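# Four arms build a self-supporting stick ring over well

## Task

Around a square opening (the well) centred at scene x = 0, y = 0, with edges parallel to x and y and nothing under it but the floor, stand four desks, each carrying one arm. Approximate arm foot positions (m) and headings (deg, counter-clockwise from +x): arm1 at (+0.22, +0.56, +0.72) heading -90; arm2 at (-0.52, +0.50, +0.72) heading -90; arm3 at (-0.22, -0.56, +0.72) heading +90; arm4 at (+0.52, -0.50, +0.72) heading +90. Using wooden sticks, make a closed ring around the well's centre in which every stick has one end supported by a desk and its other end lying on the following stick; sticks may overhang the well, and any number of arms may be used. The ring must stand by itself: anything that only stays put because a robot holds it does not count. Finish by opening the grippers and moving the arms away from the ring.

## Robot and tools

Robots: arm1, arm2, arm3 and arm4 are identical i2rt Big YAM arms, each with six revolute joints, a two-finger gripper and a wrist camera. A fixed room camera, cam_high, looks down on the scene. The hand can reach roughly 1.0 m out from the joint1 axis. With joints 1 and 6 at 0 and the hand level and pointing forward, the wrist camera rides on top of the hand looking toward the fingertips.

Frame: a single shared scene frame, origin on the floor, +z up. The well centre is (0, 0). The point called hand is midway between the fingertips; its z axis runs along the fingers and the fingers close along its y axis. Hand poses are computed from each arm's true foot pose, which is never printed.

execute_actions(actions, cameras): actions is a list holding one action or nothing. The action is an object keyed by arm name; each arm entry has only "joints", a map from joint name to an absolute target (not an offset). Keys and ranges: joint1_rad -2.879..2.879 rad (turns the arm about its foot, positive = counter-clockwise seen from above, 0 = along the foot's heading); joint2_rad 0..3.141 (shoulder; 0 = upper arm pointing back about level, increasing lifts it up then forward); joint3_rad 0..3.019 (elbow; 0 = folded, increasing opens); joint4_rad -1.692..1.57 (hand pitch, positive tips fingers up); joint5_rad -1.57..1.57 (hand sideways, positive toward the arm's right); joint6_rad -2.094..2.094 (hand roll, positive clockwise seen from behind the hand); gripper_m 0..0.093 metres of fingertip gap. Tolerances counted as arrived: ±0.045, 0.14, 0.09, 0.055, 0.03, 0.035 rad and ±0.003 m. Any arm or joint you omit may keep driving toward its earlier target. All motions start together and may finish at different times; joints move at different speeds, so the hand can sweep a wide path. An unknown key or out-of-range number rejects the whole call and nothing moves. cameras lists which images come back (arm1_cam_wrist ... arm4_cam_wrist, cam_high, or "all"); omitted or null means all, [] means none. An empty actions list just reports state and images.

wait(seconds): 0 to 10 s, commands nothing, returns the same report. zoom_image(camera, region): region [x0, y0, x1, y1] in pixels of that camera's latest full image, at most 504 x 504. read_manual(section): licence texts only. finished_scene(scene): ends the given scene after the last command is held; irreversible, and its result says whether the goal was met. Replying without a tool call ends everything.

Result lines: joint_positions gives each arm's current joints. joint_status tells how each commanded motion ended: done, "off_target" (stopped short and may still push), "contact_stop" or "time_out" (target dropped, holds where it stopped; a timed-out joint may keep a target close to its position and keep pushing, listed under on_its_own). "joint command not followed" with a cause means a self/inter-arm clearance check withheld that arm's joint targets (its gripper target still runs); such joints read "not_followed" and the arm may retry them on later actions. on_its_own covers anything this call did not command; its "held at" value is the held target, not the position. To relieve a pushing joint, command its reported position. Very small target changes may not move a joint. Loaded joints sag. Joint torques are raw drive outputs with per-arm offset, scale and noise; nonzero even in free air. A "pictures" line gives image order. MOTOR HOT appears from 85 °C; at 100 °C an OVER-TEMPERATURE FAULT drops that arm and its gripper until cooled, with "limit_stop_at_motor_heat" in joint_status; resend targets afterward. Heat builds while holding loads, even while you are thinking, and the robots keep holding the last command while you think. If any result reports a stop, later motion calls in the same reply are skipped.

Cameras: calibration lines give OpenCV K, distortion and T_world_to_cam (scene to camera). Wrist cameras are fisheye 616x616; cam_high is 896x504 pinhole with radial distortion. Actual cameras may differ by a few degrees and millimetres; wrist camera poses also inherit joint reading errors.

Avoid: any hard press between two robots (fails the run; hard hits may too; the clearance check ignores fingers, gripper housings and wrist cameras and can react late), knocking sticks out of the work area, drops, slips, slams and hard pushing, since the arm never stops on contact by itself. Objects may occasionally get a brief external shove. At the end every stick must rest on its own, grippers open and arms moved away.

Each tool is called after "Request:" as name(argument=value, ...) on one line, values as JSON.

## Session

Request:
execute_actions(actions=[], cameras=["cam_high"])

Scene clock: 0.00 s.
Joint torques (N m, as the arm reports them, + toward a larger angle): no reading
Motor temperatures (°C, as the motors report them): arm1=[26 23 26 23 25 24] | arm2=[25 27 28 25 23 26] | arm3=[25 24 24 26 24 22] | arm4=[23 24 25 25 23 23]
arm1.joint_positions: joint1_rad=+0.119 joint2_rad=+0.569 joint3_rad=+1.322 joint4_rad=-1.247 joint5_rad=-0.245 joint6_rad=+0.205 gripper_m=+0.095
arm1.joint_status: not commanded
arm1.hand: x=+0.2855 y=+0.3323 z=+1.3603 quat_wxyz=(-0.473, -0.586, -0.624, +0.209) (m; scene frame)
arm2.joint_positions: joint1_rad=-0.464 joint2_rad=+0.508 joint3_rad=+1.430 joint4_rad=-1.386 joint5_rad=+0.058 joint6_rad=+0.405 gripper_m=+0.094
arm2.joint_status: not commanded
arm2.hand: x=-0.6073 y=+0.3550 z=+1.3277 quat_wxyz=(-0.338, -0.805, -0.266, +0.408) (m; scene frame)
arm3.joint_positions: joint1_rad=+0.096 joint2_rad=+0.549 joint3_rad=+1.449 joint4_rad=-1.435 joint5_rad=-0.271 joint6_rad=-0.080 gripper_m=+0.095
arm3.joint_status: not commanded
arm3.hand: x=-0.2870 y=-0.3967 z=+1.3805 quat_wxyz=(-0.263, +0.708, -0.490, -0.436) (m; scene frame)
arm4.joint_positions: joint1_rad=-0.265 joint2_rad=+0.573 joint3_rad=+1.351 joint4_rad=-1.292 joint5_rad=+0.002 joint6_rad=+0.141 gripper_m=+0.094
arm4.joint_status: not commanded
arm4.hand: x=+0.5881 y=-0.2812 z=+1.2863 quat_wxyz=(-0.373, +0.472, -0.724, -0.336) (m; scene frame)
pictures: cam_high
Images, in order (width x height): cam_high 896x504.

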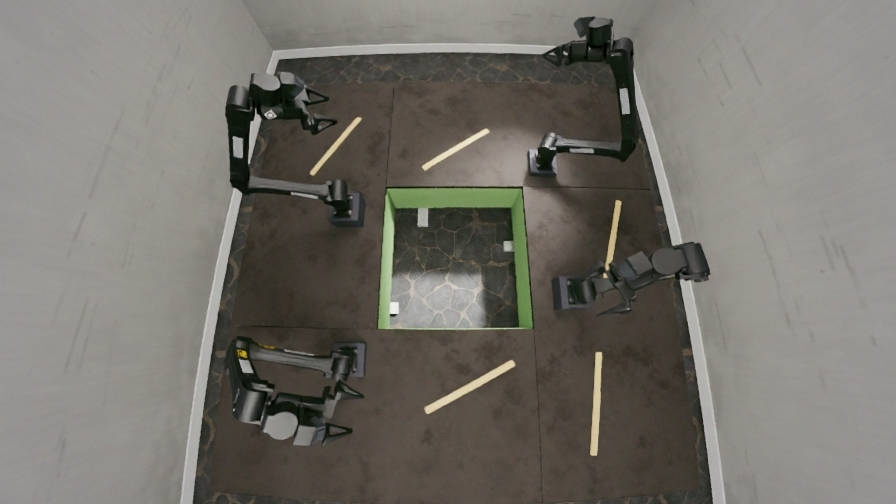

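Request:
execute_actions(actions=[{"arm1":{"joints":{"joint1_rad":1.857,"joint2_rad":1.69,"joint3_rad":0.853,"joint4_rad":-0.73,"joint5_rad":0,"joint6_rad":0.445}},"arm2":{"joints":{"joint1_rad":-0.37,"joint2_rad":1.59,"joint3_rad":0.97,"joint4_rad":-0.93,"joint5_rad":0,"joint6_rad":-0.95}},"arm3":{"joints":{"joint1_rad":2.115,"joint2_rad":1.64,"joint3_rad":0.832,"joint4_rad":-0.76,"joint5_rad":0,"joint6_rad":1.13}},"arm4":{"joints":{"joint1_rad":-0.382,"joint2_rad":1.71,"joint3_rad":1.18,"joint4_rad":-1.02,"joint5_rad":0,"joint6_rad":-0.85}}}])

Scene clock: 9.17 s.
Joint torques (N m, as the arm reports them, + toward a larger angle): arm1=[  0.52 -11.13   6.54   1.11  -0.02   0.21] | arm2=[-0.65 -8.98  9.16  0.6  -0.09 -0.15] | arm3=[  0.89 -10.69   6.85   0.62   0.05   0.13] | arm4=[ -0.71 -15.97   6.6    0.67  -0.3   -0.09]
Motor temperatures (°C, as the motors report them): arm1=[26 23 28 23 25 24] | arm2=[25 27 30 26 23 26] | arm3=[25 25 26 26 24 22] | arm4=[23 24 28 25 23 23]
arm1.joint_positions: joint1_rad=+1.859 joint2_rad=+1.682 joint3_rad=+0.855 joint4_rad=-0.743 joint5_rad=-0.001 joint6_rad=+0.437 gripper_m=+0.095
arm1.joint_status: all done
arm1.hand: x=+0.5910 y=+0.6718 z=+0.7968 quat_wxyz=(-0.001, -0.073, -0.997, -0.005) (m; scene frame)
arm2.joint_positions: joint1_rad=-0.375 joint2_rad=+1.596 joint3_rad=+0.951 joint4_rad=-0.942 joint5_rad=+0.003 joint6_rad=-0.936 gripper_m=+0.094
arm2.joint_status: all done
arm2.hand: x=-0.6781 y=+0.1326 z=+0.7928 quat_wxyz=(+0.004, -0.497, -0.868, -0.004) (m; scene frame)
arm3.joint_positions: joint1_rad=+2.121 joint2_rad=+1.639 joint3_rad=+0.833 joint4_rad=-0.763 joint5_rad=+0.000 joint6_rad=+1.117 gripper_m=+0.095
arm3.joint_status: all done
arm3.hand: x=-0.5372 y=-0.7648 z=+0.7926 quat_wxyz=(-0.007, +0.963, -0.270, +0.001) (m; scene frame)
arm4.joint_positions: joint1_rad=-0.376 joint2_rad=+1.710 joint3_rad=+1.178 joint4_rad=-1.030 joint5_rad=+0.002 joint6_rad=-0.839 gripper_m=+0.094
arm4.joint_status: all done
arm4.hand: x=+0.6948 y=-0.0601 z=+0.8012 quat_wxyz=(+0.000, +0.851, -0.526, -0.006) (m; scene frame)
pictures: arm1_cam_wrist, arm2_cam_wrist, arm3_cam_wrist, arm4_cam_wrist, cam_high
camera_calibration (this result's frames):
arm1_cam_wrist: T_world_to_cam=[[-0.152157, -0.987892, -0.0302904, 0.780833], [-0.805939, 0.106276, 0.582381, -0.0528715], [-0.572111, 0.113026, -0.812351, 1.03215], [0, 0, 0, 1]] pos_world=[0.6667, 0.660339, 0.892908]
arm2_cam_wrist: T_world_to_cam=[[-0.864028, -0.503434, 0.00310614, -0.525102], [-0.402634, 0.694705, 0.596047, -0.834758], [-0.302228, 0.51375, -0.802944, 0.488515], [0, 0, 0, 1]] pos_world=[-0.642161, 0.0645809, 0.891436]
arm3_cam_wrist: T_world_to_cam=[[0.522164, 0.852658, 0.0178299, 0.917427], [0.689399, -0.434308, 0.579746, -0.41204], [0.502069, -0.290431, -0.814602, 0.815909], [0, 0, 0, 1]] pos_world=[-0.60463, -0.724239, 0.887163]
arm4_cam_wrist: T_world_to_cam=[[0.893481, 0.448881, -0.0140431, -0.577929], [0.374585, -0.72762, 0.574679, -0.765052], [0.247744, -0.518725, -0.818259, 0.575964], [0, 0, 0, 1]] pos_world=[0.660254, 0.00152142, 0.902831]
Images, in order (width x height): arm1_cam_wrist 616x616, arm2_cam_wrist 616x616, arm3_cam_wrist 616x616, arm4_cam_wrist 616x616, cam_high 896x504.

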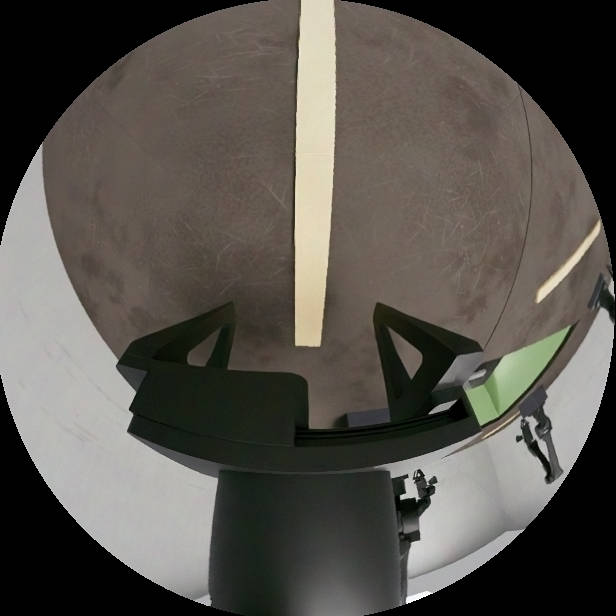

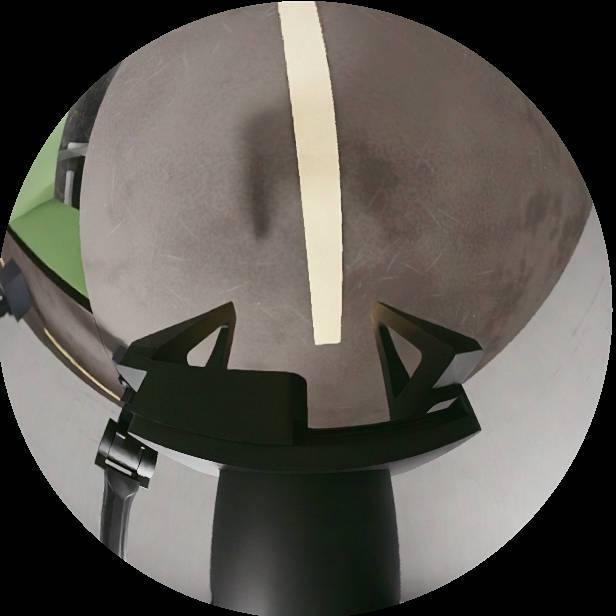

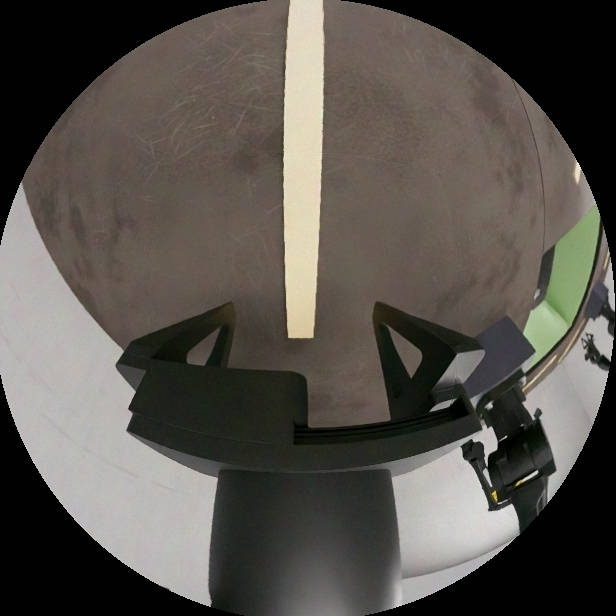

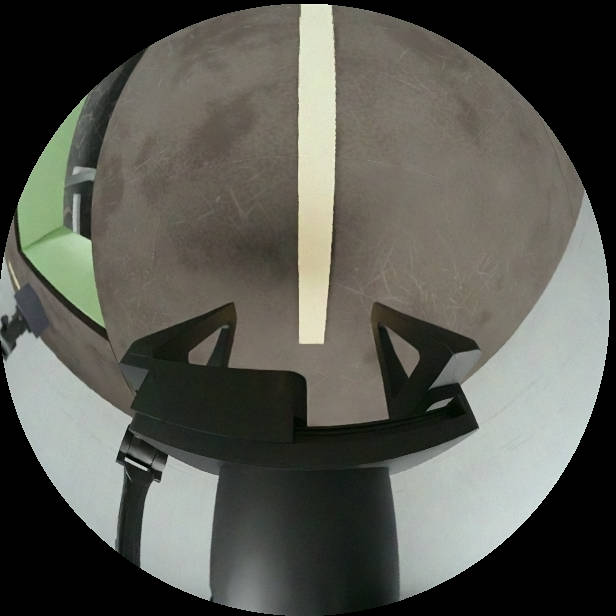

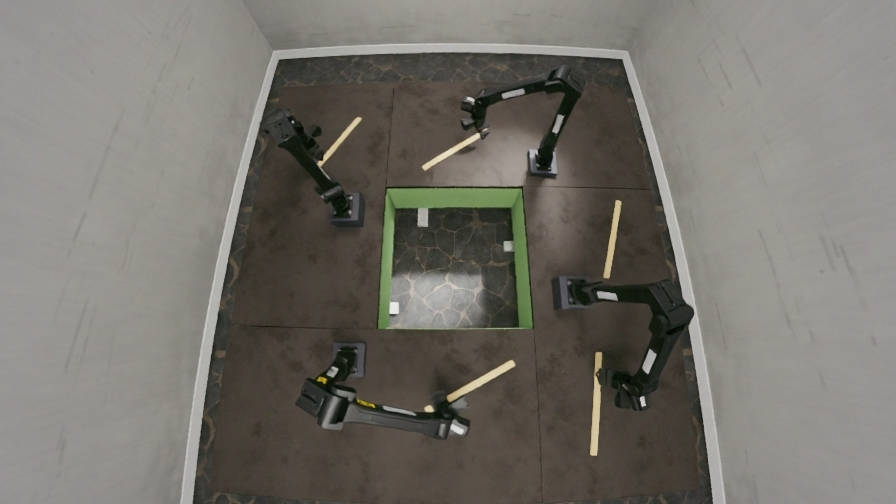

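Request:
execute_actions(actions=[{"arm1":{"joints":{"joint2_rad":1.867,"joint4_rad":-0.557}},"arm2":{"joints":{"joint1_rad":-0.345,"joint2_rad":1.755,"joint4_rad":-0.75,"joint6_rad":-1.01}},"arm3":{"joints":{"joint1_rad":2.085,"joint6_rad":1.1,"joint2_rad":1.815,"joint4_rad":-0.583}},"arm4":{"joints":{"joint2_rad":1.868,"joint4_rad":-0.87}}}], cameras=[])

Request:
execute_actions(actions=[{"arm1":{"joints":{"gripper_m":0}},"arm2":{"joints":{"gripper_m":0}},"arm3":{"joints":{"gripper_m":0}},"arm4":{"joints":{"gripper_m":0}}}], cameras=[])

Request:
execute_actions(actions=[{"arm1":{"joints":{"joint2_rad":1.1,"joint3_rad":0.8,"joint4_rad":-1.1}},"arm3":{"joints":{"joint2_rad":1.3,"joint3_rad":0.66,"joint4_rad":-0.75}}}], cameras=[])

Request:
execute_actions(actions=[{"arm3":{"joints":{"joint1_rad":-0.93,"joint6_rad":-0.93}},"arm1":{"joints":{"joint6_rad":-0.91}}}], cameras=[])

Request:
execute_actions(actions=[{"arm1":{"joints":{"joint1_rad":-0.91}},"arm3":{"joints":{"joint2_rad":1.585,"joint3_rad":0.613,"joint4_rad":-0.421,"joint5_rad":-0.236}}}], cameras=[])

Request:
execute_actions(actions=[{"arm1":{"joints":{"joint2_rad":1.57,"joint3_rad":0.62,"joint4_rad":-0.39,"joint5_rad":-0.236}},"arm2":{"joints":{"joint2_rad":1.6}},"arm4":{"joints":{"joint2_rad":1.72}}}], cameras=[])

Request:
execute_actions(actions=[{"arm2":{"joints":{"joint1_rad":0,"joint2_rad":1.925,"joint3_rad":1.455,"joint4_rad":-0.975,"joint5_rad":-0.286,"joint6_rad":-0.95}},"arm4":{"joints":{"joint1_rad":0,"joint2_rad":1.953,"joint3_rad":1.458,"joint4_rad":-0.962,"joint5_rad":-0.286,"joint6_rad":-1.0}}}], cameras=[])

Request:
execute_actions(actions=[{"arm2":{"joints":{"joint1_rad":0.36}},"arm4":{"joints":{"joint1_rad":0.311}}}], cameras=["cam_high"])

Scene clock: 20.13 s.
Joint torques (N m, as the arm reports them, + toward a larger angle): arm1=[  0.23 -12.47   5.16   1.45  -0.06   0.14] | arm2=[-0.73 -9.18  7.68  0.96  0.06 -0.15] | arm3=[  1.23 -11.97   5.49   0.85   0.07  -0.16] | arm4=[ -0.77 -16.48   5.95   0.71  -0.3   -0.05]
Motor temperatures (°C, as the motors report them): arm1=[26 24 28 23 25 24] | arm2=[25 27 32 26 23 26] | arm3=[25 26 27 26 24 22] | arm4=[23 26 29 25 23 23]
arm1.joint_positions: joint1_rad=+1.861 joint2_rad=+1.855 joint3_rad=+0.855 joint4_rad=-0.576 joint5_rad=+0.001 joint6_rad=+0.440 gripper_m=+0.095
arm1.joint_status: all done
arm1.hand: x=+0.5987 y=+0.6751 z=+0.7322 quat_wxyz=(+0.002, -0.074, -0.997, -0.003) (m; scene frame)
arm2.joint_positions: joint1_rad=-0.349 joint2_rad=+1.746 joint3_rad=+0.959 joint4_rad=-0.770 joint5_rad=+0.000 joint6_rad=-0.998 gripper_m=+0.094
arm2.joint_status: all done
arm2.hand: x=-0.6788 y=+0.1026 z=+0.7367 quat_wxyz=(+0.001, -0.458, -0.889, +0.011) (m; scene frame)
arm3.joint_positions: joint1_rad=+2.086 joint2_rad=+1.815 joint3_rad=+0.833 joint4_rad=-0.592 joint5_rad=+0.000 joint6_rad=+1.112 gripper_m=+0.095
arm3.joint_status: all done
arm3.hand: x=-0.5527 y=-0.7580 z=+0.7285 quat_wxyz=(-0.009, +0.959, -0.284, +0.002) (m; scene frame)
arm4.joint_positions: joint1_rad=-0.374 joint2_rad=+1.858 joint3_rad=+1.180 joint4_rad=-0.881 joint5_rad=+0.002 joint6_rad=-0.841 gripper_m=+0.094
arm4.joint_status: all done
arm4.hand: x=+0.7009 y=-0.0397 z=+0.7338 quat_wxyz=(-0.002, +0.852, -0.524, -0.006) (m; scene frame)
pictures: none
No camera images: the call's "cameras" was empty. Leave "cameras" out to get every camera's image.

Scene clock: 20.87 s.
Joint torques (N m, as the arm reports them, + toward a larger angle): arm1=[  0.09 -11.78   5.23   1.28  -0.1    0.16] | arm2=[-0.72 -9.22  7.68  0.68  0.15 -0.13] | arm3=[  1.22 -12.05   5.52   0.83   0.07  -0.15] | arm4=[ -0.85 -16.31   5.98   0.69  -0.3   -0.06]
Motor temperatures (°C, as the motors report them): arm1=[26 24 28 23 25 24] | arm2=[25 27 32 26 23 26] | arm3=[25 26 27 26 24 22] | arm4=[23 26 29 25 23 23]
arm1.joint_positions: joint1_rad=+1.861 joint2_rad=+1.855 joint3_rad=+0.855 joint4_rad=-0.575 joint5_rad=+0.002 joint6_rad=+0.441 gripper_m=+0.028
arm1.joint_status: gripper_m off_target (ended at +0.028, target +0.000)
arm1.hand: x=+0.5991 y=+0.6751 z=+0.7322 quat_wxyz=(+0.001, -0.074, -0.997, -0.003) (m; scene frame)
arm2.joint_positions: joint1_rad=-0.349 joint2_rad=+1.746 joint3_rad=+0.959 joint4_rad=-0.763 joint5_rad=-0.002 joint6_rad=-0.999 gripper_m=+0.027
arm2.joint_status: gripper_m off_target (ended at +0.027, target +0.000)
arm2.hand: x=-0.6792 y=+0.1008 z=+0.7366 quat_wxyz=(+0.000, -0.457, -0.889, +0.015) (m; scene frame)
arm3.joint_positions: joint1_rad=+2.086 joint2_rad=+1.815 joint3_rad=+0.833 joint4_rad=-0.592 joint5_rad=-0.001 joint6_rad=+1.111 gripper_m=+0.027
arm3.joint_status: gripper_m off_target (ended at +0.027, target +0.000)
arm3.hand: x=-0.5527 y=-0.7581 z=+0.7285 quat_wxyz=(-0.008, +0.959, -0.284, +0.002) (m; scene frame)
arm4.joint_positions: joint1_rad=-0.374 joint2_rad=+1.858 joint3_rad=+1.180 joint4_rad=-0.881 joint5_rad=+0.002 joint6_rad=-0.841 gripper_m=+0.027
arm4.joint_status: gripper_m off_target (ended at +0.027, target +0.000)
arm4.hand: x=+0.7009 y=-0.0396 z=+0.7338 quat_wxyz=(-0.002, +0.852, -0.524, -0.006) (m; scene frame)
pictures: none
No camera images: the call's "cameras" was empty. Leave "cameras" out to get every camera's image.

Scene clock: 22.17 s.
Joint torques (N m, as the arm reports them, + toward a larger angle): arm1=[ 1.24 -7.39 10.08  0.12 -0.07  0.16] | arm2=[-0.66 -9.21  7.66  0.73  0.14 -0.13] | arm3=[ 1.24 -6.33  9.28  0.72  0.07 -0.14] | arm4=[ -0.8  -16.32   5.99   0.8   -0.3   -0.06]
Motor temperatures (°C, as the motors report them): arm1=[26 24 28 23 25 24] | arm2=[25 27 32 26 23 26] | arm3=[25 26 27 26 24 22] | arm4=[23 26 29 25 23 23]
arm1.joint_positions: joint1_rad=+1.861 joint2_rad=+1.106 joint3_rad=+0.792 joint4_rad=-1.085 joint5_rad=+0.001 joint6_rad=+0.441 gripper_m=+0.028
arm1.joint_status: all done
arm1.hand: x=+0.5217 y=+0.6501 z=+0.9636 quat_wxyz=(-0.081, -0.074, -0.993, -0.035) (m; scene frame)
arm2.joint_positions: joint1_rad=-0.349 joint2_rad=+1.746 joint3_rad=+0.959 joint4_rad=-0.763 joint5_rad=-0.002 joint6_rad=-0.999 gripper_m=+0.027
arm2.joint_status: not commanded
arm2.hand: x=-0.6792 y=+0.1008 z=+0.7366 quat_wxyz=(+0.000, -0.457, -0.889, +0.015) (m; scene frame)
arm3.joint_positions: joint1_rad=+2.086 joint2_rad=+1.293 joint3_rad=+0.647 joint4_rad=-0.748 joint5_rad=-0.001 joint6_rad=+1.109 gripper_m=+0.027
arm3.joint_status: all done
arm3.hand: x=-0.5024 y=-0.7295 z=+0.8524 quat_wxyz=(+0.057, +0.956, -0.281, -0.058) (m; scene frame)
arm4.joint_positions: joint1_rad=-0.374 joint2_rad=+1.858 joint3_rad=+1.180 joint4_rad=-0.881 joint5_rad=+0.002 joint6_rad=-0.841 gripper_m=+0.027
arm4.joint_status: not commanded
arm4.hand: x=+0.7009 y=-0.0396 z=+0.7338 quat_wxyz=(-0.002, +0.852, -0.524, -0.006) (m; scene frame)
pictures: none
No camera images: the call's "cameras" was empty. Leave "cameras" out to get every camera's image.

Scene clock: 24.67 s.
Joint torques (N m, as the arm reports them, + toward a larger angle): arm1=[ 0.3  -7.27 10.13  0.14 -0.21  0.08] | arm2=[-0.76 -9.24  7.68  0.71  0.15 -0.13] | arm3=[ 1.45 -6.25  9.5   0.76 -0.11 -0.13] | arm4=[ -0.85 -16.42   5.95   0.74  -0.3   -0.05]
Motor temperatures (°C, as the motors report them): arm1=[26 24 29 23 25 24] | arm2=[25 28 32 26 23 26] | arm3=[25 26 27 26 24 22] | arm4=[23 26 29 25 23 23]
arm1.joint_positions: joint1_rad=+1.861 joint2_rad=+1.106 joint3_rad=+0.792 joint4_rad=-1.085 joint5_rad=+0.001 joint6_rad=-0.903 gripper_m=+0.028
arm1.joint_status: all done
arm1.hand: x=+0.5217 y=+0.6501 z=+0.9636 quat_wxyz=(-0.085, +0.561, -0.823, +0.023) (m; scene frame)
arm2.joint_positions: joint1_rad=-0.349 joint2_rad=+1.746 joint3_rad=+0.959 joint4_rad=-0.763 joint5_rad=-0.002 joint6_rad=-0.999 gripper_m=+0.027
arm2.joint_status: not commanded
arm2.hand: x=-0.6792 y=+0.1008 z=+0.7366 quat_wxyz=(+0.000, -0.457, -0.889, +0.015) (m; scene frame)
arm3.joint_positions: joint1_rad=-0.931 joint2_rad=+1.295 joint3_rad=+0.647 joint4_rad=-0.748 joint5_rad=+0.000 joint6_rad=-0.918 gripper_m=+0.027
arm3.joint_status: all done
arm3.hand: x=+0.0446 y=-0.3578 z=+0.8610 quat_wxyz=(-0.094, +0.706, -0.701, +0.009) (m; scene frame)
arm4.joint_positions: joint1_rad=-0.374 joint2_rad=+1.858 joint3_rad=+1.180 joint4_rad=-0.881 joint5_rad=+0.002 joint6_rad=-0.841 gripper_m=+0.027
arm4.joint_status: not commanded
arm4.hand: x=+0.7009 y=-0.0396 z=+0.7338 quat_wxyz=(-0.002, +0.852, -0.524, -0.006) (m; scene frame)
pictures: none
No camera images: the call's "cameras" was empty. Leave "cameras" out to get every camera's image.

Scene clock: 27.03 s.
Joint torques (N m, as the arm reports them, + toward a larger angle): arm1=[ 0.79 -7.31 10.12 -0.04 -0.3   0.09] | arm2=[-0.71 -9.28  7.7   0.7   0.14 -0.13] | arm3=[ 1.51 -9.47  6.12  1.36 -0.46 -0.15] | arm4=[ -0.82 -16.31   5.95   0.75  -0.3   -0.06]
Motor temperatures (°C, as the motors report them): arm1=[26 24 29 23 25 24] | arm2=[25 28 32 26 23 26] | arm3=[25 26 27 26 24 22] | arm4=[23 26 29 25 23 23]
arm1.joint_positions: joint1_rad=-0.907 joint2_rad=+1.106 joint3_rad=+0.792 joint4_rad=-1.085 joint5_rad=+0.003 joint6_rad=-0.906 gripper_m=+0.028
arm1.joint_status: all done
arm1.hand: x=-0.0337 y=+0.3628 z=+0.9608 quat_wxyz=(+0.014, -0.704, -0.705, +0.082) (m; scene frame)
arm2.joint_positions: joint1_rad=-0.349 joint2_rad=+1.746 joint3_rad=+0.959 joint4_rad=-0.763 joint5_rad=-0.002 joint6_rad=-0.999 gripper_m=+0.027
arm2.joint_status: not commanded
arm2.hand: x=-0.6792 y=+0.1008 z=+0.7366 quat_wxyz=(+0.000, -0.457, -0.889, +0.015) (m; scene frame)
arm3.joint_positions: joint1_rad=-0.931 joint2_rad=+1.592 joint3_rad=+0.614 joint4_rad=-0.433 joint5_rad=-0.229 joint6_rad=-0.919 gripper_m=+0.027
arm3.joint_status: all done
arm3.hand: x=+0.0359 y=-0.3143 z=+0.7735 quat_wxyz=(-0.101, +0.709, -0.690, -0.105) (m; scene frame)
arm4.joint_positions: joint1_rad=-0.374 joint2_rad=+1.858 joint3_rad=+1.180 joint4_rad=-0.881 joint5_rad=+0.002 joint6_rad=-0.841 gripper_m=+0.027
arm4.joint_status: not commanded
arm4.hand: x=+0.7009 y=-0.0396 z=+0.7338 quat_wxyz=(-0.002, +0.852, -0.524, -0.006) (m; scene frame)
pictures: none
No camera images: the call's "cameras" was empty. Leave "cameras" out to get every camera's image.

Scene clock: 28.43 s.
Joint torques (N m, as the arm reports them, + toward a larger angle): arm1=[ 0.41 -9.54  6.77  1.85 -0.49  0.09] | arm2=[-0.68 -9.6   8.87  0.93  0.06 -0.11] | arm3=[ 1.51 -9.52  6.1   1.29 -0.39 -0.15] | arm4=[ -0.63 -16.46   7.06   1.    -0.3   -0.05]
Motor temperatures (°C, as the motors report them): arm1=[26 24 29 23 25 24] | arm2=[25 28 32 26 23 26] | arm3=[25 26 27 26 24 22] | arm4=[23 27 29 25 23 23]
arm1.joint_positions: joint1_rad=-0.907 joint2_rad=+1.561 joint3_rad=+0.611 joint4_rad=-0.411 joint5_rad=-0.233 joint6_rad=-0.906 gripper_m=+0.028
arm1.joint_status: all done
arm1.hand: x=-0.0404 y=+0.3078 z=+0.7841 quat_wxyz=(-0.100, -0.690, -0.708, +0.114) (m; scene frame)
arm2.joint_positions: joint1_rad=-0.349 joint2_rad=+1.598 joint3_rad=+0.959 joint4_rad=-0.762 joint5_rad=+0.000 joint6_rad=-0.999 gripper_m=+0.027
arm2.joint_status: all done
arm2.hand: x=-0.6858 y=+0.0841 z=+0.7984 quat_wxyz=(-0.006, -0.456, -0.886, +0.089) (m; scene frame)
arm3.joint_positions: joint1_rad=-0.931 joint2_rad=+1.592 joint3_rad=+0.614 joint4_rad=-0.431 joint5_rad=-0.231 joint6_rad=-0.919 gripper_m=+0.027
arm3.joint_status: not commanded
arm3.hand: x=+0.0359 y=-0.3138 z=+0.7737 quat_wxyz=(-0.102, +0.709, -0.689, -0.106) (m; scene frame)
arm4.joint_positions: joint1_rad=-0.374 joint2_rad=+1.720 joint3_rad=+1.176 joint4_rad=-0.881 joint5_rad=+0.002 joint6_rad=-0.841 gripper_m=+0.027
arm4.joint_status: all done
arm4.hand: x=+0.7066 y=-0.0273 z=+0.7984 quat_wxyz=(-0.068, +0.849, -0.523, -0.018) (m; scene frame)
pictures: none
No camera images: the call's "cameras" was empty. Leave "cameras" out to get every camera's image.

Scene clock: 29.83 s.
Joint torques (N m, as the arm reports them, + toward a larger angle): arm1=[ 0.8  -9.05  6.92  1.95 -0.49  0.08] | arm2=[ -1.65 -15.5   11.82  -0.19  -0.24   0.1 ] | arm3=[ 1.52 -9.42  6.08  1.28 -0.41 -0.15] | arm4=[ -0.23 -20.21  10.17  -0.03  -0.47  -0.1 ]
Motor temperatures (°C, as the motors report them): arm1=[26 24 29 23 25 24] | arm2=[25 28 32 26 23 26] | arm3=[25 26 27 26 24 22] | arm4=[23 27 30 25 23 23]
arm1.joint_positions: joint1_rad=-0.907 joint2_rad=+1.561 joint3_rad=+0.611 joint4_rad=-0.411 joint5_rad=-0.233 joint6_rad=-0.906 gripper_m=+0.028
arm1.joint_status: not commanded
arm1.hand: x=-0.0404 y=+0.3078 z=+0.7841 quat_wxyz=(-0.100, -0.690, -0.708, +0.114) (m; scene frame)
arm2.joint_positions: joint1_rad=+0.000 joint2_rad=+1.943 joint3_rad=+1.416 joint4_rad=-0.966 joint5_rad=-0.285 joint6_rad=-0.963 gripper_m=+0.027
arm2.joint_status: all done
arm2.hand: x=-0.4890 y=-0.0723 z=+0.7890 quat_wxyz=(-0.144, -0.305, -0.941, +0.000) (m; scene frame)
arm3.joint_positions: joint1_rad=-0.931 joint2_rad=+1.592 joint3_rad=+0.614 joint4_rad=-0.431 joint5_rad=-0.231 joint6_rad=-0.919 gripper_m=+0.027
arm3.joint_status: not commanded
arm3.hand: x=+0.0359 y=-0.3138 z=+0.7737 quat_wxyz=(-0.102, +0.709, -0.689, -0.106) (m; scene frame)
arm4.joint_positions: joint1_rad=-0.001 joint2_rad=+1.961 joint3_rad=+1.405 joint4_rad=-0.952 joint5_rad=-0.285 joint6_rad=-0.988 gripper_m=+0.027
arm4.joint_status: all done
arm4.hand: x=+0.4726 y=+0.0679 z=+0.7626 quat_wxyz=(+0.014, +0.948, -0.280, -0.152) (m; scene frame)
pictures: none
No camera images: the call's "cameras" was empty. Leave "cameras" out to get every camera's image.

Scene clock: 31.27 s.
Joint torques (N m, as the arm reports them, + toward a larger angle): arm1=[ 1.78 -9.34  6.64  1.15 -0.52  0.05] | arm2=[ -0.51 -15.56  11.76   0.    -0.22   0.08] | arm3=[ 1.54 -9.51  6.14  1.31 -0.4  -0.15] | arm4=[ -0.27 -20.69  10.32   0.19  -0.66  -0.09]
Motor temperatures (°C, as the motors report them): arm1=[26 24 29 23 25 24] | arm2=[25 28 32 26 23 26] | arm3=[25 26 27 26 24 22] | arm4=[23 27 30 25 23 23]
arm1.joint_positions: joint1_rad=-0.917 joint2_rad=+1.561 joint3_rad=+0.616 joint4_rad=-0.395 joint5_rad=-0.232 joint6_rad=-0.901 gripper_m=+0.028
arm1.joint_status: not commanded
arm1.hand: x=-0.0484 y=+0.3066 z=+0.7863 quat_wxyz=(-0.098, -0.693, -0.703, +0.125) (m; scene frame)
arm2.joint_positions: joint1_rad=+0.353 joint2_rad=+1.943 joint3_rad=+1.416 joint4_rad=-0.966 joint5_rad=-0.285 joint6_rad=-0.960 gripper_m=+0.027
arm2.joint_status: all done
arm2.hand: x=-0.2929 y=-0.0263 z=+0.7872 quat_wxyz=(-0.141, -0.136, -0.980, -0.026) (m; scene frame)
arm3.joint_positions: joint1_rad=-0.931 joint2_rad=+1.592 joint3_rad=+0.614 joint4_rad=-0.431 joint5_rad=-0.231 joint6_rad=-0.919 gripper_m=+0.027
arm3.joint_status: not commanded
arm3.hand: x=+0.0359 y=-0.3138 z=+0.7737 quat_wxyz=(-0.102, +0.709, -0.689, -0.106) (m; scene frame)
arm4.joint_positions: joint1_rad=+0.312 joint2_rad=+1.961 joint3_rad=+1.405 joint4_rad=-0.957 joint5_rad=-0.281 joint6_rad=-0.987 gripper_m=+0.027
arm4.joint_status: all done
arm4.hand: x=+0.3009 y=+0.0249 z=+0.7650 quat_wxyz=(+0.036, +0.980, -0.129, -0.146) (m; scene frame)
pictures: cam_high
Images, in order (width x height): cam_high 896x504.

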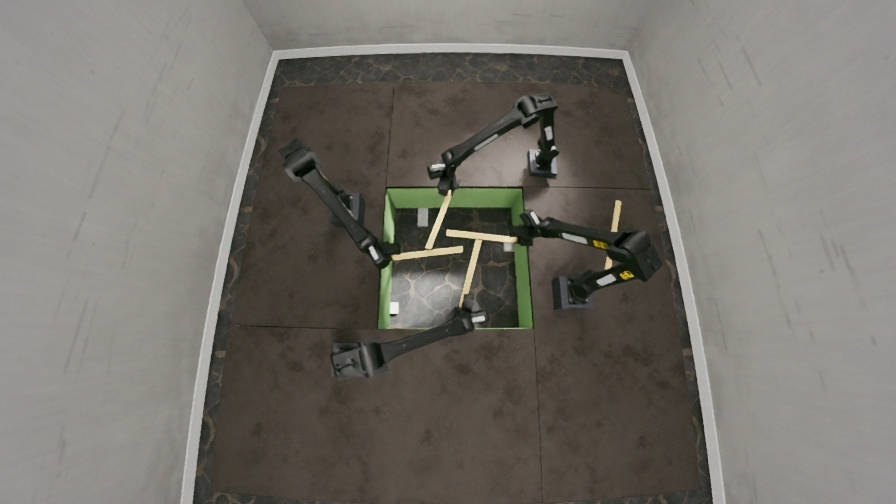

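Request:
execute_actions(actions=[{"arm2":{"joints":{"joint2_rad":1.9}},"arm4":{"joints":{"joint2_rad":1.91,"joint1_rad":0.29}}}], cameras=[])

Request:
execute_actions(actions=[{"arm1":{"joints":{"joint6_rad":-0.99}},"arm4":{"joints":{"joint1_rad":0.325}},"arm2":{"joints":{"joint1_rad":0.375}}}], cameras=[])

Request:
execute_actions(actions=[{"arm2":{"joints":{"joint6_rad":-1.2}},"arm4":{"joints":{"joint6_rad":-1.24}}}], cameras=["cam_high"])

Request:
zoom_image(camera="cam_high", region=[415,205,495,285])

Scene clock: 36.13 s.
Joint torques (N m, as the arm reports them, + toward a larger angle): arm1=[ 1.57 -9.12  6.51  1.02 -0.5   0.05] | arm2=[ -0.53 -15.94  11.9    0.    -0.22   0.08] | arm3=[ 1.51 -9.54  6.13  1.3  -0.4  -0.15] | arm4=[ -0.6  -22.44  10.26   0.21  -0.67  -0.1 ]
Motor temperatures (°C, as the motors report them): arm1=[26 24 29 23 25 24] | arm2=[25 29 33 26 23 26] | arm3=[25 26 27 26 25 22] | arm4=[23 28 32 25 23 23]
arm1.joint_positions: joint1_rad=-0.917 joint2_rad=+1.561 joint3_rad=+0.616 joint4_rad=-0.395 joint5_rad=-0.232 joint6_rad=-0.903 gripper_m=+0.028
arm1.joint_status: not commanded
arm1.hand: x=-0.0484 y=+0.3066 z=+0.7863 quat_wxyz=(-0.097, -0.693, -0.703, +0.125) (m; scene frame)
arm2.joint_positions: joint1_rad=+0.353 joint2_rad=+1.931 joint3_rad=+1.416 joint4_rad=-0.966 joint5_rad=-0.285 joint6_rad=-0.960 gripper_m=+0.027
arm2.joint_status: all done
arm2.hand: x=-0.2924 y=-0.0274 z=+0.7941 quat_wxyz=(-0.143, -0.135, -0.980, -0.021) (m; scene frame)
arm3.joint_positions: joint1_rad=-0.931 joint2_rad=+1.592 joint3_rad=+0.614 joint4_rad=-0.431 joint5_rad=-0.231 joint6_rad=-0.919 gripper_m=+0.027
arm3.joint_status: not commanded
arm3.hand: x=+0.0359 y=-0.3138 z=+0.7737 quat_wxyz=(-0.102, +0.709, -0.689, -0.106) (m; scene frame)
arm4.joint_positions: joint1_rad=+0.298 joint2_rad=+1.938 joint3_rad=+1.405 joint4_rad=-0.957 joint5_rad=-0.281 joint6_rad=-0.988 gripper_m=+0.027
arm4.joint_status: all done
arm4.hand: x=+0.3078 y=+0.0303 z=+0.7772 quat_wxyz=(+0.025, +0.979, -0.134, -0.151) (m; scene frame)
pictures: none
No camera images: the call's "cameras" was empty. Leave "cameras" out to get every camera's image.

Scene clock: 37.07 s.
Joint torques (N m, as the arm reports them, + toward a larger angle): arm1=[ 1.16 -8.92  6.58  1.04 -0.56  0.04] | arm2=[ -0.82 -16.59  11.83   0.03  -0.23   0.08] | arm3=[ 1.55 -9.52  6.12  1.3  -0.4  -0.15] | arm4=[  0.4  -22.09  10.3    0.18  -0.66  -0.09]
Motor temperatures (°C, as the motors report them): arm1=[26 24 29 23 25 24] | arm2=[25 29 33 26 23 26] | arm3=[25 26 27 26 25 22] | arm4=[23 28 32 25 23 23]
arm1.joint_positions: joint1_rad=-0.917 joint2_rad=+1.561 joint3_rad=+0.616 joint4_rad=-0.395 joint5_rad=-0.232 joint6_rad=-0.981 gripper_m=+0.028
arm1.joint_status: all done
arm1.hand: x=-0.0484 y=+0.3066 z=+0.7863 quat_wxyz=(-0.092, -0.665, -0.730, +0.128) (m; scene frame)
arm2.joint_positions: joint1_rad=+0.371 joint2_rad=+1.931 joint3_rad=+1.416 joint4_rad=-0.966 joint5_rad=-0.285 joint6_rad=-0.960 gripper_m=+0.027
arm2.joint_status: all done
arm2.hand: x=-0.2832 y=-0.0234 z=+0.7940 quat_wxyz=(-0.143, -0.126, -0.981, -0.022) (m; scene frame)
arm3.joint_positions: joint1_rad=-0.931 joint2_rad=+1.592 joint3_rad=+0.614 joint4_rad=-0.431 joint5_rad=-0.231 joint6_rad=-0.919 gripper_m=+0.027
arm3.joint_status: not commanded
arm3.hand: x=+0.0359 y=-0.3138 z=+0.7737 quat_wxyz=(-0.102, +0.709, -0.689, -0.106) (m; scene frame)
arm4.joint_positions: joint1_rad=+0.318 joint2_rad=+1.938 joint3_rad=+1.405 joint4_rad=-0.957 joint5_rad=-0.281 joint6_rad=-0.989 gripper_m=+0.027
arm4.joint_status: all done
arm4.hand: x=+0.2971 y=+0.0259 z=+0.7773 quat_wxyz=(+0.026, +0.980, -0.124, -0.151) (m; scene frame)
pictures: none
No camera images: the call's "cameras" was empty. Leave "cameras" out to get every camera's image.

Scene clock: 38.30 s.
Joint torques (N m, as the arm reports them, + toward a larger angle): arm1=[ 1.57 -9.65  6.68  1.   -0.54  0.04] | arm2=[ -0.83 -16.4   11.84   0.02  -0.23  -0.18] | arm3=[ 1.48 -9.55  6.13  1.3  -0.4  -0.15] | arm4=[  0.59 -21.99  10.29   0.18  -0.61  -0.19]
Motor temperatures (°C, as the motors report them): arm1=[26 24 29 23 25 24] | arm2=[25 29 34 26 23 26] | arm3=[25 26 27 26 25 22] | arm4=[23 29 33 25 23 23]
arm1.joint_positions: joint1_rad=-0.917 joint2_rad=+1.561 joint3_rad=+0.616 joint4_rad=-0.395 joint5_rad=-0.232 joint6_rad=-0.982 gripper_m=+0.028
arm1.joint_status: not commanded
arm1.hand: x=-0.0484 y=+0.3066 z=+0.7863 quat_wxyz=(-0.092, -0.665, -0.730, +0.128) (m; scene frame)
arm2.joint_positions: joint1_rad=+0.371 joint2_rad=+1.931 joint3_rad=+1.416 joint4_rad=-0.966 joint5_rad=-0.285 joint6_rad=-1.185 gripper_m=+0.027
arm2.joint_status: all done
arm2.hand: x=-0.2832 y=-0.0234 z=+0.7940 quat_wxyz=(-0.145, -0.016, -0.989, -0.006) (m; scene frame)
arm3.joint_positions: joint1_rad=-0.931 joint2_rad=+1.592 joint3_rad=+0.614 joint4_rad=-0.431 joint5_rad=-0.231 joint6_rad=-0.919 gripper_m=+0.027
arm3.joint_status: not commanded
arm3.hand: x=+0.0359 y=-0.3138 z=+0.7737 quat_wxyz=(-0.102, +0.709, -0.689, -0.106) (m; scene frame)
arm4.joint_positions: joint1_rad=+0.318 joint2_rad=+1.938 joint3_rad=+1.405 joint4_rad=-0.957 joint5_rad=-0.282 joint6_rad=-1.216 gripper_m=+0.027
arm4.joint_status: all done
arm4.hand: x=+0.2970 y=+0.0259 z=+0.7774 quat_wxyz=(+0.009, +0.988, -0.012, -0.153) (m; scene frame)
pictures: cam_high
Images, in order (width x height): cam_high 896x504.

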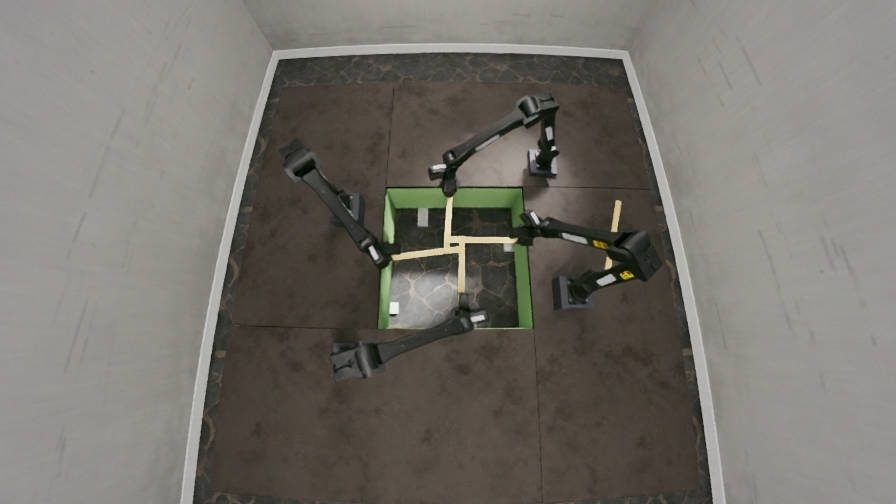

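Region (415, 205, 495, 285) of cam_high's 896x504 image, scaled by 6.300, with more detail than that image has.

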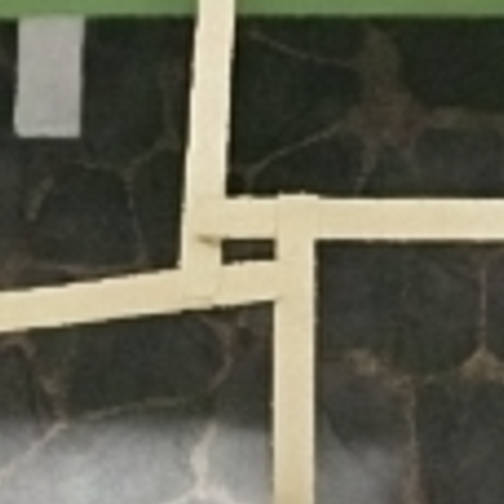

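Request:
execute_actions(actions=[{"arm2":{"joints":{"joint6_rad":-1.25}},"arm4":{"joints":{"joint6_rad":-1.28}}}], cameras=[])

Request:
execute_actions(actions=[{"arm1":{"joints":{"joint2_rad":1.64,"joint4_rad":-0.34}},"arm2":{"joints":{"joint2_rad":1.97,"joint4_rad":-0.92}},"arm3":{"joints":{"joint2_rad":1.65,"joint4_rad":-0.37}},"arm4":{"joints":{"joint2_rad":1.97,"joint4_rad":-0.92}}}], cameras=["cam_high"])

Request:
zoom_image(camera="cam_high", region=[415,205,495,285])

Scene clock: 43.03 s.
Joint torques (N m, as the arm reports them, + toward a larger angle): arm1=[ 1.61 -8.71  6.61  1.11 -0.54  0.05] | arm2=[ -0.77 -16.39  11.84   0.01  -0.24  -0.32] | arm3=[ 1.51 -9.54  6.12  1.3  -0.4  -0.15] | arm4=[  0.49 -21.87  10.31   0.16  -0.62  -0.3 ]
Motor temperatures (°C, as the motors report them): arm1=[26 24 29 23 25 24] | arm2=[25 30 34 26 23 26] | arm3=[25 26 27 26 25 22] | arm4=[23 29 34 25 23 23]
arm1.joint_positions: joint1_rad=-0.917 joint2_rad=+1.561 joint3_rad=+0.616 joint4_rad=-0.395 joint5_rad=-0.232 joint6_rad=-0.982 gripper_m=+0.028
arm1.joint_status: not commanded
arm1.hand: x=-0.0484 y=+0.3066 z=+0.7863 quat_wxyz=(-0.092, -0.665, -0.730, +0.128) (m; scene frame)
arm2.joint_positions: joint1_rad=+0.371 joint2_rad=+1.931 joint3_rad=+1.416 joint4_rad=-0.966 joint5_rad=-0.285 joint6_rad=-1.221 gripper_m=+0.027
arm2.joint_status: all done
arm2.hand: x=-0.2832 y=-0.0234 z=+0.7940 quat_wxyz=(-0.145, +0.002, -0.989, -0.003) (m; scene frame)
arm3.joint_positions: joint1_rad=-0.931 joint2_rad=+1.592 joint3_rad=+0.614 joint4_rad=-0.431 joint5_rad=-0.231 joint6_rad=-0.919 gripper_m=+0.027
arm3.joint_status: not commanded
arm3.hand: x=+0.0359 y=-0.3138 z=+0.7737 quat_wxyz=(-0.102, +0.709, -0.689, -0.106) (m; scene frame)
arm4.joint_positions: joint1_rad=+0.318 joint2_rad=+1.938 joint3_rad=+1.405 joint4_rad=-0.957 joint5_rad=-0.282 joint6_rad=-1.245 gripper_m=+0.027
arm4.joint_status: joint6_rad time_out (moved -0.028 of -0.064)
arm4.on_its_own: joint6_rad reads -1.245 and still pushes toward -1.280 since a time_out
arm4.hand: x=+0.2970 y=+0.0259 z=+0.7774 quat_wxyz=(+0.007, +0.988, +0.002, -0.153) (m; scene frame)
pictures: none
No camera images: the call's "cameras" was empty. Leave "cameras" out to get every camera's image.

not run: a stop came earlier in this reply.

Region (415, 205, 495, 285) of cam_high's 896x504 image, scaled by 6.300, with more detail than that image has.

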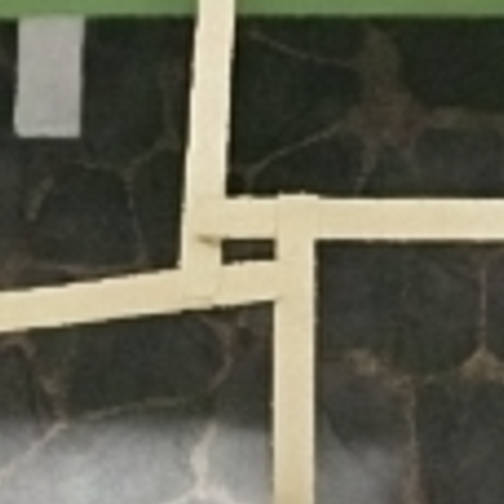

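Request:
execute_actions(actions=[{"arm1":{"joints":{"joint2_rad":1.64,"joint4_rad":-0.34}},"arm2":{"joints":{"joint2_rad":1.97,"joint4_rad":-0.92}},"arm3":{"joints":{"joint2_rad":1.65,"joint4_rad":-0.37}},"arm4":{"joints":{"joint2_rad":1.97,"joint4_rad":-0.92}}}], cameras=["cam_high"])

Request:
zoom_image(camera="cam_high", region=[415,205,495,285])

Scene clock: 46.10 s.
Joint torques (N m, as the arm reports them, + toward a larger angle): arm1=[  1.66 -10.     5.9    1.89  -0.54   0.02] | arm2=[ -0.77 -14.68  11.62   0.71  -0.17  -0.21] | arm3=[ 1.52 -9.26  5.66  1.29 -0.4  -0.15] | arm4=[  0.77 -18.86  10.22   0.93  -0.62  -0.18]
Motor temperatures (°C, as the motors report them): arm1=[26 24 29 23 25 24] | arm2=[25 30 35 26 23 26] | arm3=[25 26 27 26 25 22] | arm4=[23 30 34 25 23 23]
arm1.joint_positions: joint1_rad=-0.917 joint2_rad=+1.633 joint3_rad=+0.616 joint4_rad=-0.362 joint5_rad=-0.231 joint6_rad=-0.981 gripper_m=+0.028
arm1.joint_status: all done
arm1.hand: x=-0.0445 y=+0.3100 z=+0.7634 quat_wxyz=(-0.096, -0.668, -0.730, +0.109) (m; scene frame)
arm2.joint_positions: joint1_rad=+0.371 joint2_rad=+1.971 joint3_rad=+1.416 joint4_rad=-0.931 joint5_rad=-0.286 joint6_rad=-1.232 gripper_m=+0.027
arm2.joint_status: all done
arm2.hand: x=-0.2818 y=-0.0273 z=+0.7725 quat_wxyz=(-0.144, +0.007, -0.989, -0.005) (m; scene frame)
arm3.joint_positions: joint1_rad=-0.931 joint2_rad=+1.649 joint3_rad=+0.614 joint4_rad=-0.381 joint5_rad=-0.231 joint6_rad=-0.919 gripper_m=+0.027
arm3.joint_status: all done
arm3.hand: x=+0.0372 y=-0.3127 z=+0.7569 quat_wxyz=(-0.099, +0.709, -0.690, -0.107) (m; scene frame)
arm4.joint_positions: joint1_rad=+0.318 joint2_rad=+1.959 joint3_rad=+1.405 joint4_rad=-0.932 joint5_rad=-0.282 joint6_rad=-1.256 gripper_m=+0.027
arm4.joint_status: all done
arm4.hand: x=+0.2957 y=+0.0293 z=+0.7668 quat_wxyz=(+0.004, +0.988, +0.008, -0.154) (m; scene frame)
pictures: cam_high
Images, in order (width x height): cam_high 896x504.

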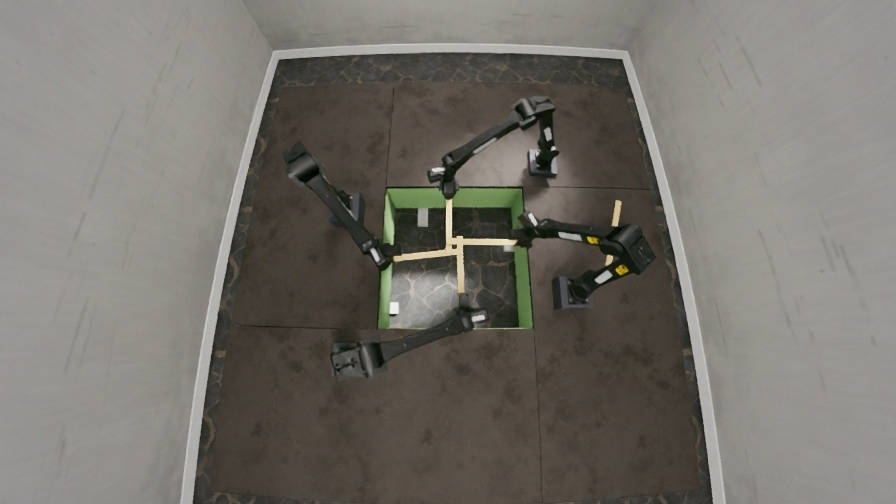

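Region (415, 205, 495, 285) of cam_high's 896x504 image, scaled by 6.300, with more detail than that image has.

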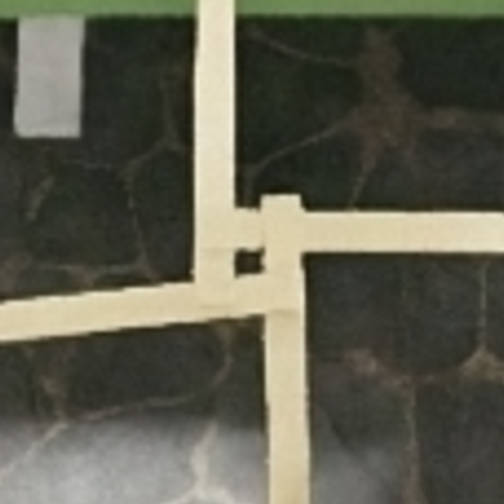

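Request:
execute_actions(actions=[{"arm1":{"joints":{"gripper_m":0.06}},"arm2":{"joints":{"gripper_m":0.06}},"arm3":{"joints":{"gripper_m":0.06}},"arm4":{"joints":{"gripper_m":0.06}}}], cameras=[])

Request:
execute_actions(actions=[{"arm1":{"joints":{"joint2_rad":1.2,"joint4_rad":-0.75}},"arm2":{"joints":{"joint2_rad":1.6,"joint4_rad":-1.1}},"arm3":{"joints":{"joint2_rad":1.2,"joint4_rad":-0.75}},"arm4":{"joints":{"joint2_rad":1.6,"joint4_rad":-1.1}}}], cameras=[])

Request:
finished_scene(scene=2)

Scene clock: 50.17 s.
Joint torques (N m, as the arm reports them, + toward a larger angle): arm1=[  1.51 -10.18   5.95   1.77  -0.43   0.07] | arm2=[ -0.67 -14.09  11.71   0.72  -0.19  -0.19] | arm3=[ 1.51 -9.26  5.66  1.3  -0.39 -0.15] | arm4=[  0.32 -18.59  10.1    0.94  -0.62  -0.05]
Motor temperatures (°C, as the motors report them): arm1=[26 24 28 23 25 24] | arm2=[25 30 35 26 23 26] | arm3=[25 26 27 26 25 22] | arm4=[23 30 35 25 23 23]
arm1.joint_positions: joint1_rad=-0.917 joint2_rad=+1.633 joint3_rad=+0.616 joint4_rad=-0.359 joint5_rad=-0.234 joint6_rad=-0.982 gripper_m=+0.060
arm1.joint_status: all done
arm1.hand: x=-0.0448 y=+0.3093 z=+0.7636 quat_wxyz=(-0.096, -0.667, -0.730, +0.111) (m; scene frame)
arm2.joint_positions: joint1_rad=+0.371 joint2_rad=+1.971 joint3_rad=+1.416 joint4_rad=-0.931 joint5_rad=-0.286 joint6_rad=-1.236 gripper_m=+0.060
arm2.joint_status: all done
arm2.hand: x=-0.2818 y=-0.0273 z=+0.7725 quat_wxyz=(-0.144, +0.010, -0.989, -0.005) (m; scene frame)
arm3.joint_positions: joint1_rad=-0.931 joint2_rad=+1.649 joint3_rad=+0.614 joint4_rad=-0.381 joint5_rad=-0.232 joint6_rad=-0.919 gripper_m=+0.060
arm3.joint_status: all done
arm3.hand: x=+0.0372 y=-0.3126 z=+0.7569 quat_wxyz=(-0.099, +0.709, -0.690, -0.107) (m; scene frame)
arm4.joint_positions: joint1_rad=+0.318 joint2_rad=+1.959 joint3_rad=+1.405 joint4_rad=-0.932 joint5_rad=-0.282 joint6_rad=-1.268 gripper_m=+0.060
arm4.joint_status: all done
arm4.hand: x=+0.2956 y=+0.0293 z=+0.7668 quat_wxyz=(+0.003, +0.988, +0.014, -0.154) (m; scene frame)
pictures: none
No camera images: the call's "cameras" was empty. Leave "cameras" out to get every camera's image.

Scene clock: 51.53 s.
Joint torques (N m, as the arm reports them, + toward a larger angle): arm1=[ 1.41 -7.34  8.89  0.15 -0.4   0.02] | arm2=[ -0.66 -12.42  12.02   0.31  -0.17  -0.14] | arm3=[ 1.52 -5.13  8.81  0.65 -0.37 -0.14] | arm4=[  0.51 -14.66   9.82   0.43  -0.53  -0.04]
Motor temperatures (°C, as the motors report them): arm1=[26 24 29 23 25 24] | arm2=[25 30 35 26 23 26] | arm3=[25 26 27 26 25 22] | arm4=[23 30 35 25 23 23]
arm1.joint_positions: joint1_rad=-0.917 joint2_rad=+1.200 joint3_rad=+0.616 joint4_rad=-0.733 joint5_rad=-0.234 joint6_rad=-0.982 gripper_m=+0.060
arm1.joint_status: all done
arm1.hand: x=-0.0182 y=+0.3286 z=+0.8852 quat_wxyz=(-0.092, -0.662, -0.730, +0.140) (m; scene frame)
arm2.joint_positions: joint1_rad=+0.371 joint2_rad=+1.606 joint3_rad=+1.430 joint4_rad=-1.091 joint5_rad=-0.286 joint6_rad=-1.236 gripper_m=+0.060
arm2.joint_status: all done
arm2.hand: x=-0.2890 y=-0.0014 z=+0.9704 quat_wxyz=(-0.179, +0.026, -0.979, +0.097) (m; scene frame)
arm3.joint_positions: joint1_rad=-0.931 joint2_rad=+1.193 joint3_rad=+0.614 joint4_rad=-0.742 joint5_rad=-0.232 joint6_rad=-0.919 gripper_m=+0.060
arm3.joint_status: all done
arm3.hand: x=+0.0150 y=-0.3309 z=+0.8853 quat_wxyz=(-0.145, +0.710, -0.682, -0.100) (m; scene frame)
arm4.joint_positions: joint1_rad=+0.318 joint2_rad=+1.589 joint3_rad=+1.430 joint4_rad=-1.090 joint5_rad=-0.284 joint6_rad=-1.269 gripper_m=+0.060
arm4.joint_status: all done
arm4.hand: x=+0.3058 y=+0.0068 z=+0.9709 quat_wxyz=(-0.108, +0.976, +0.030, -0.189) (m; scene frame)
pictures: none
No camera images: the call's "cameras" was empty. Leave "cameras" out to get every camera's image.

The scene is finished: the task was done.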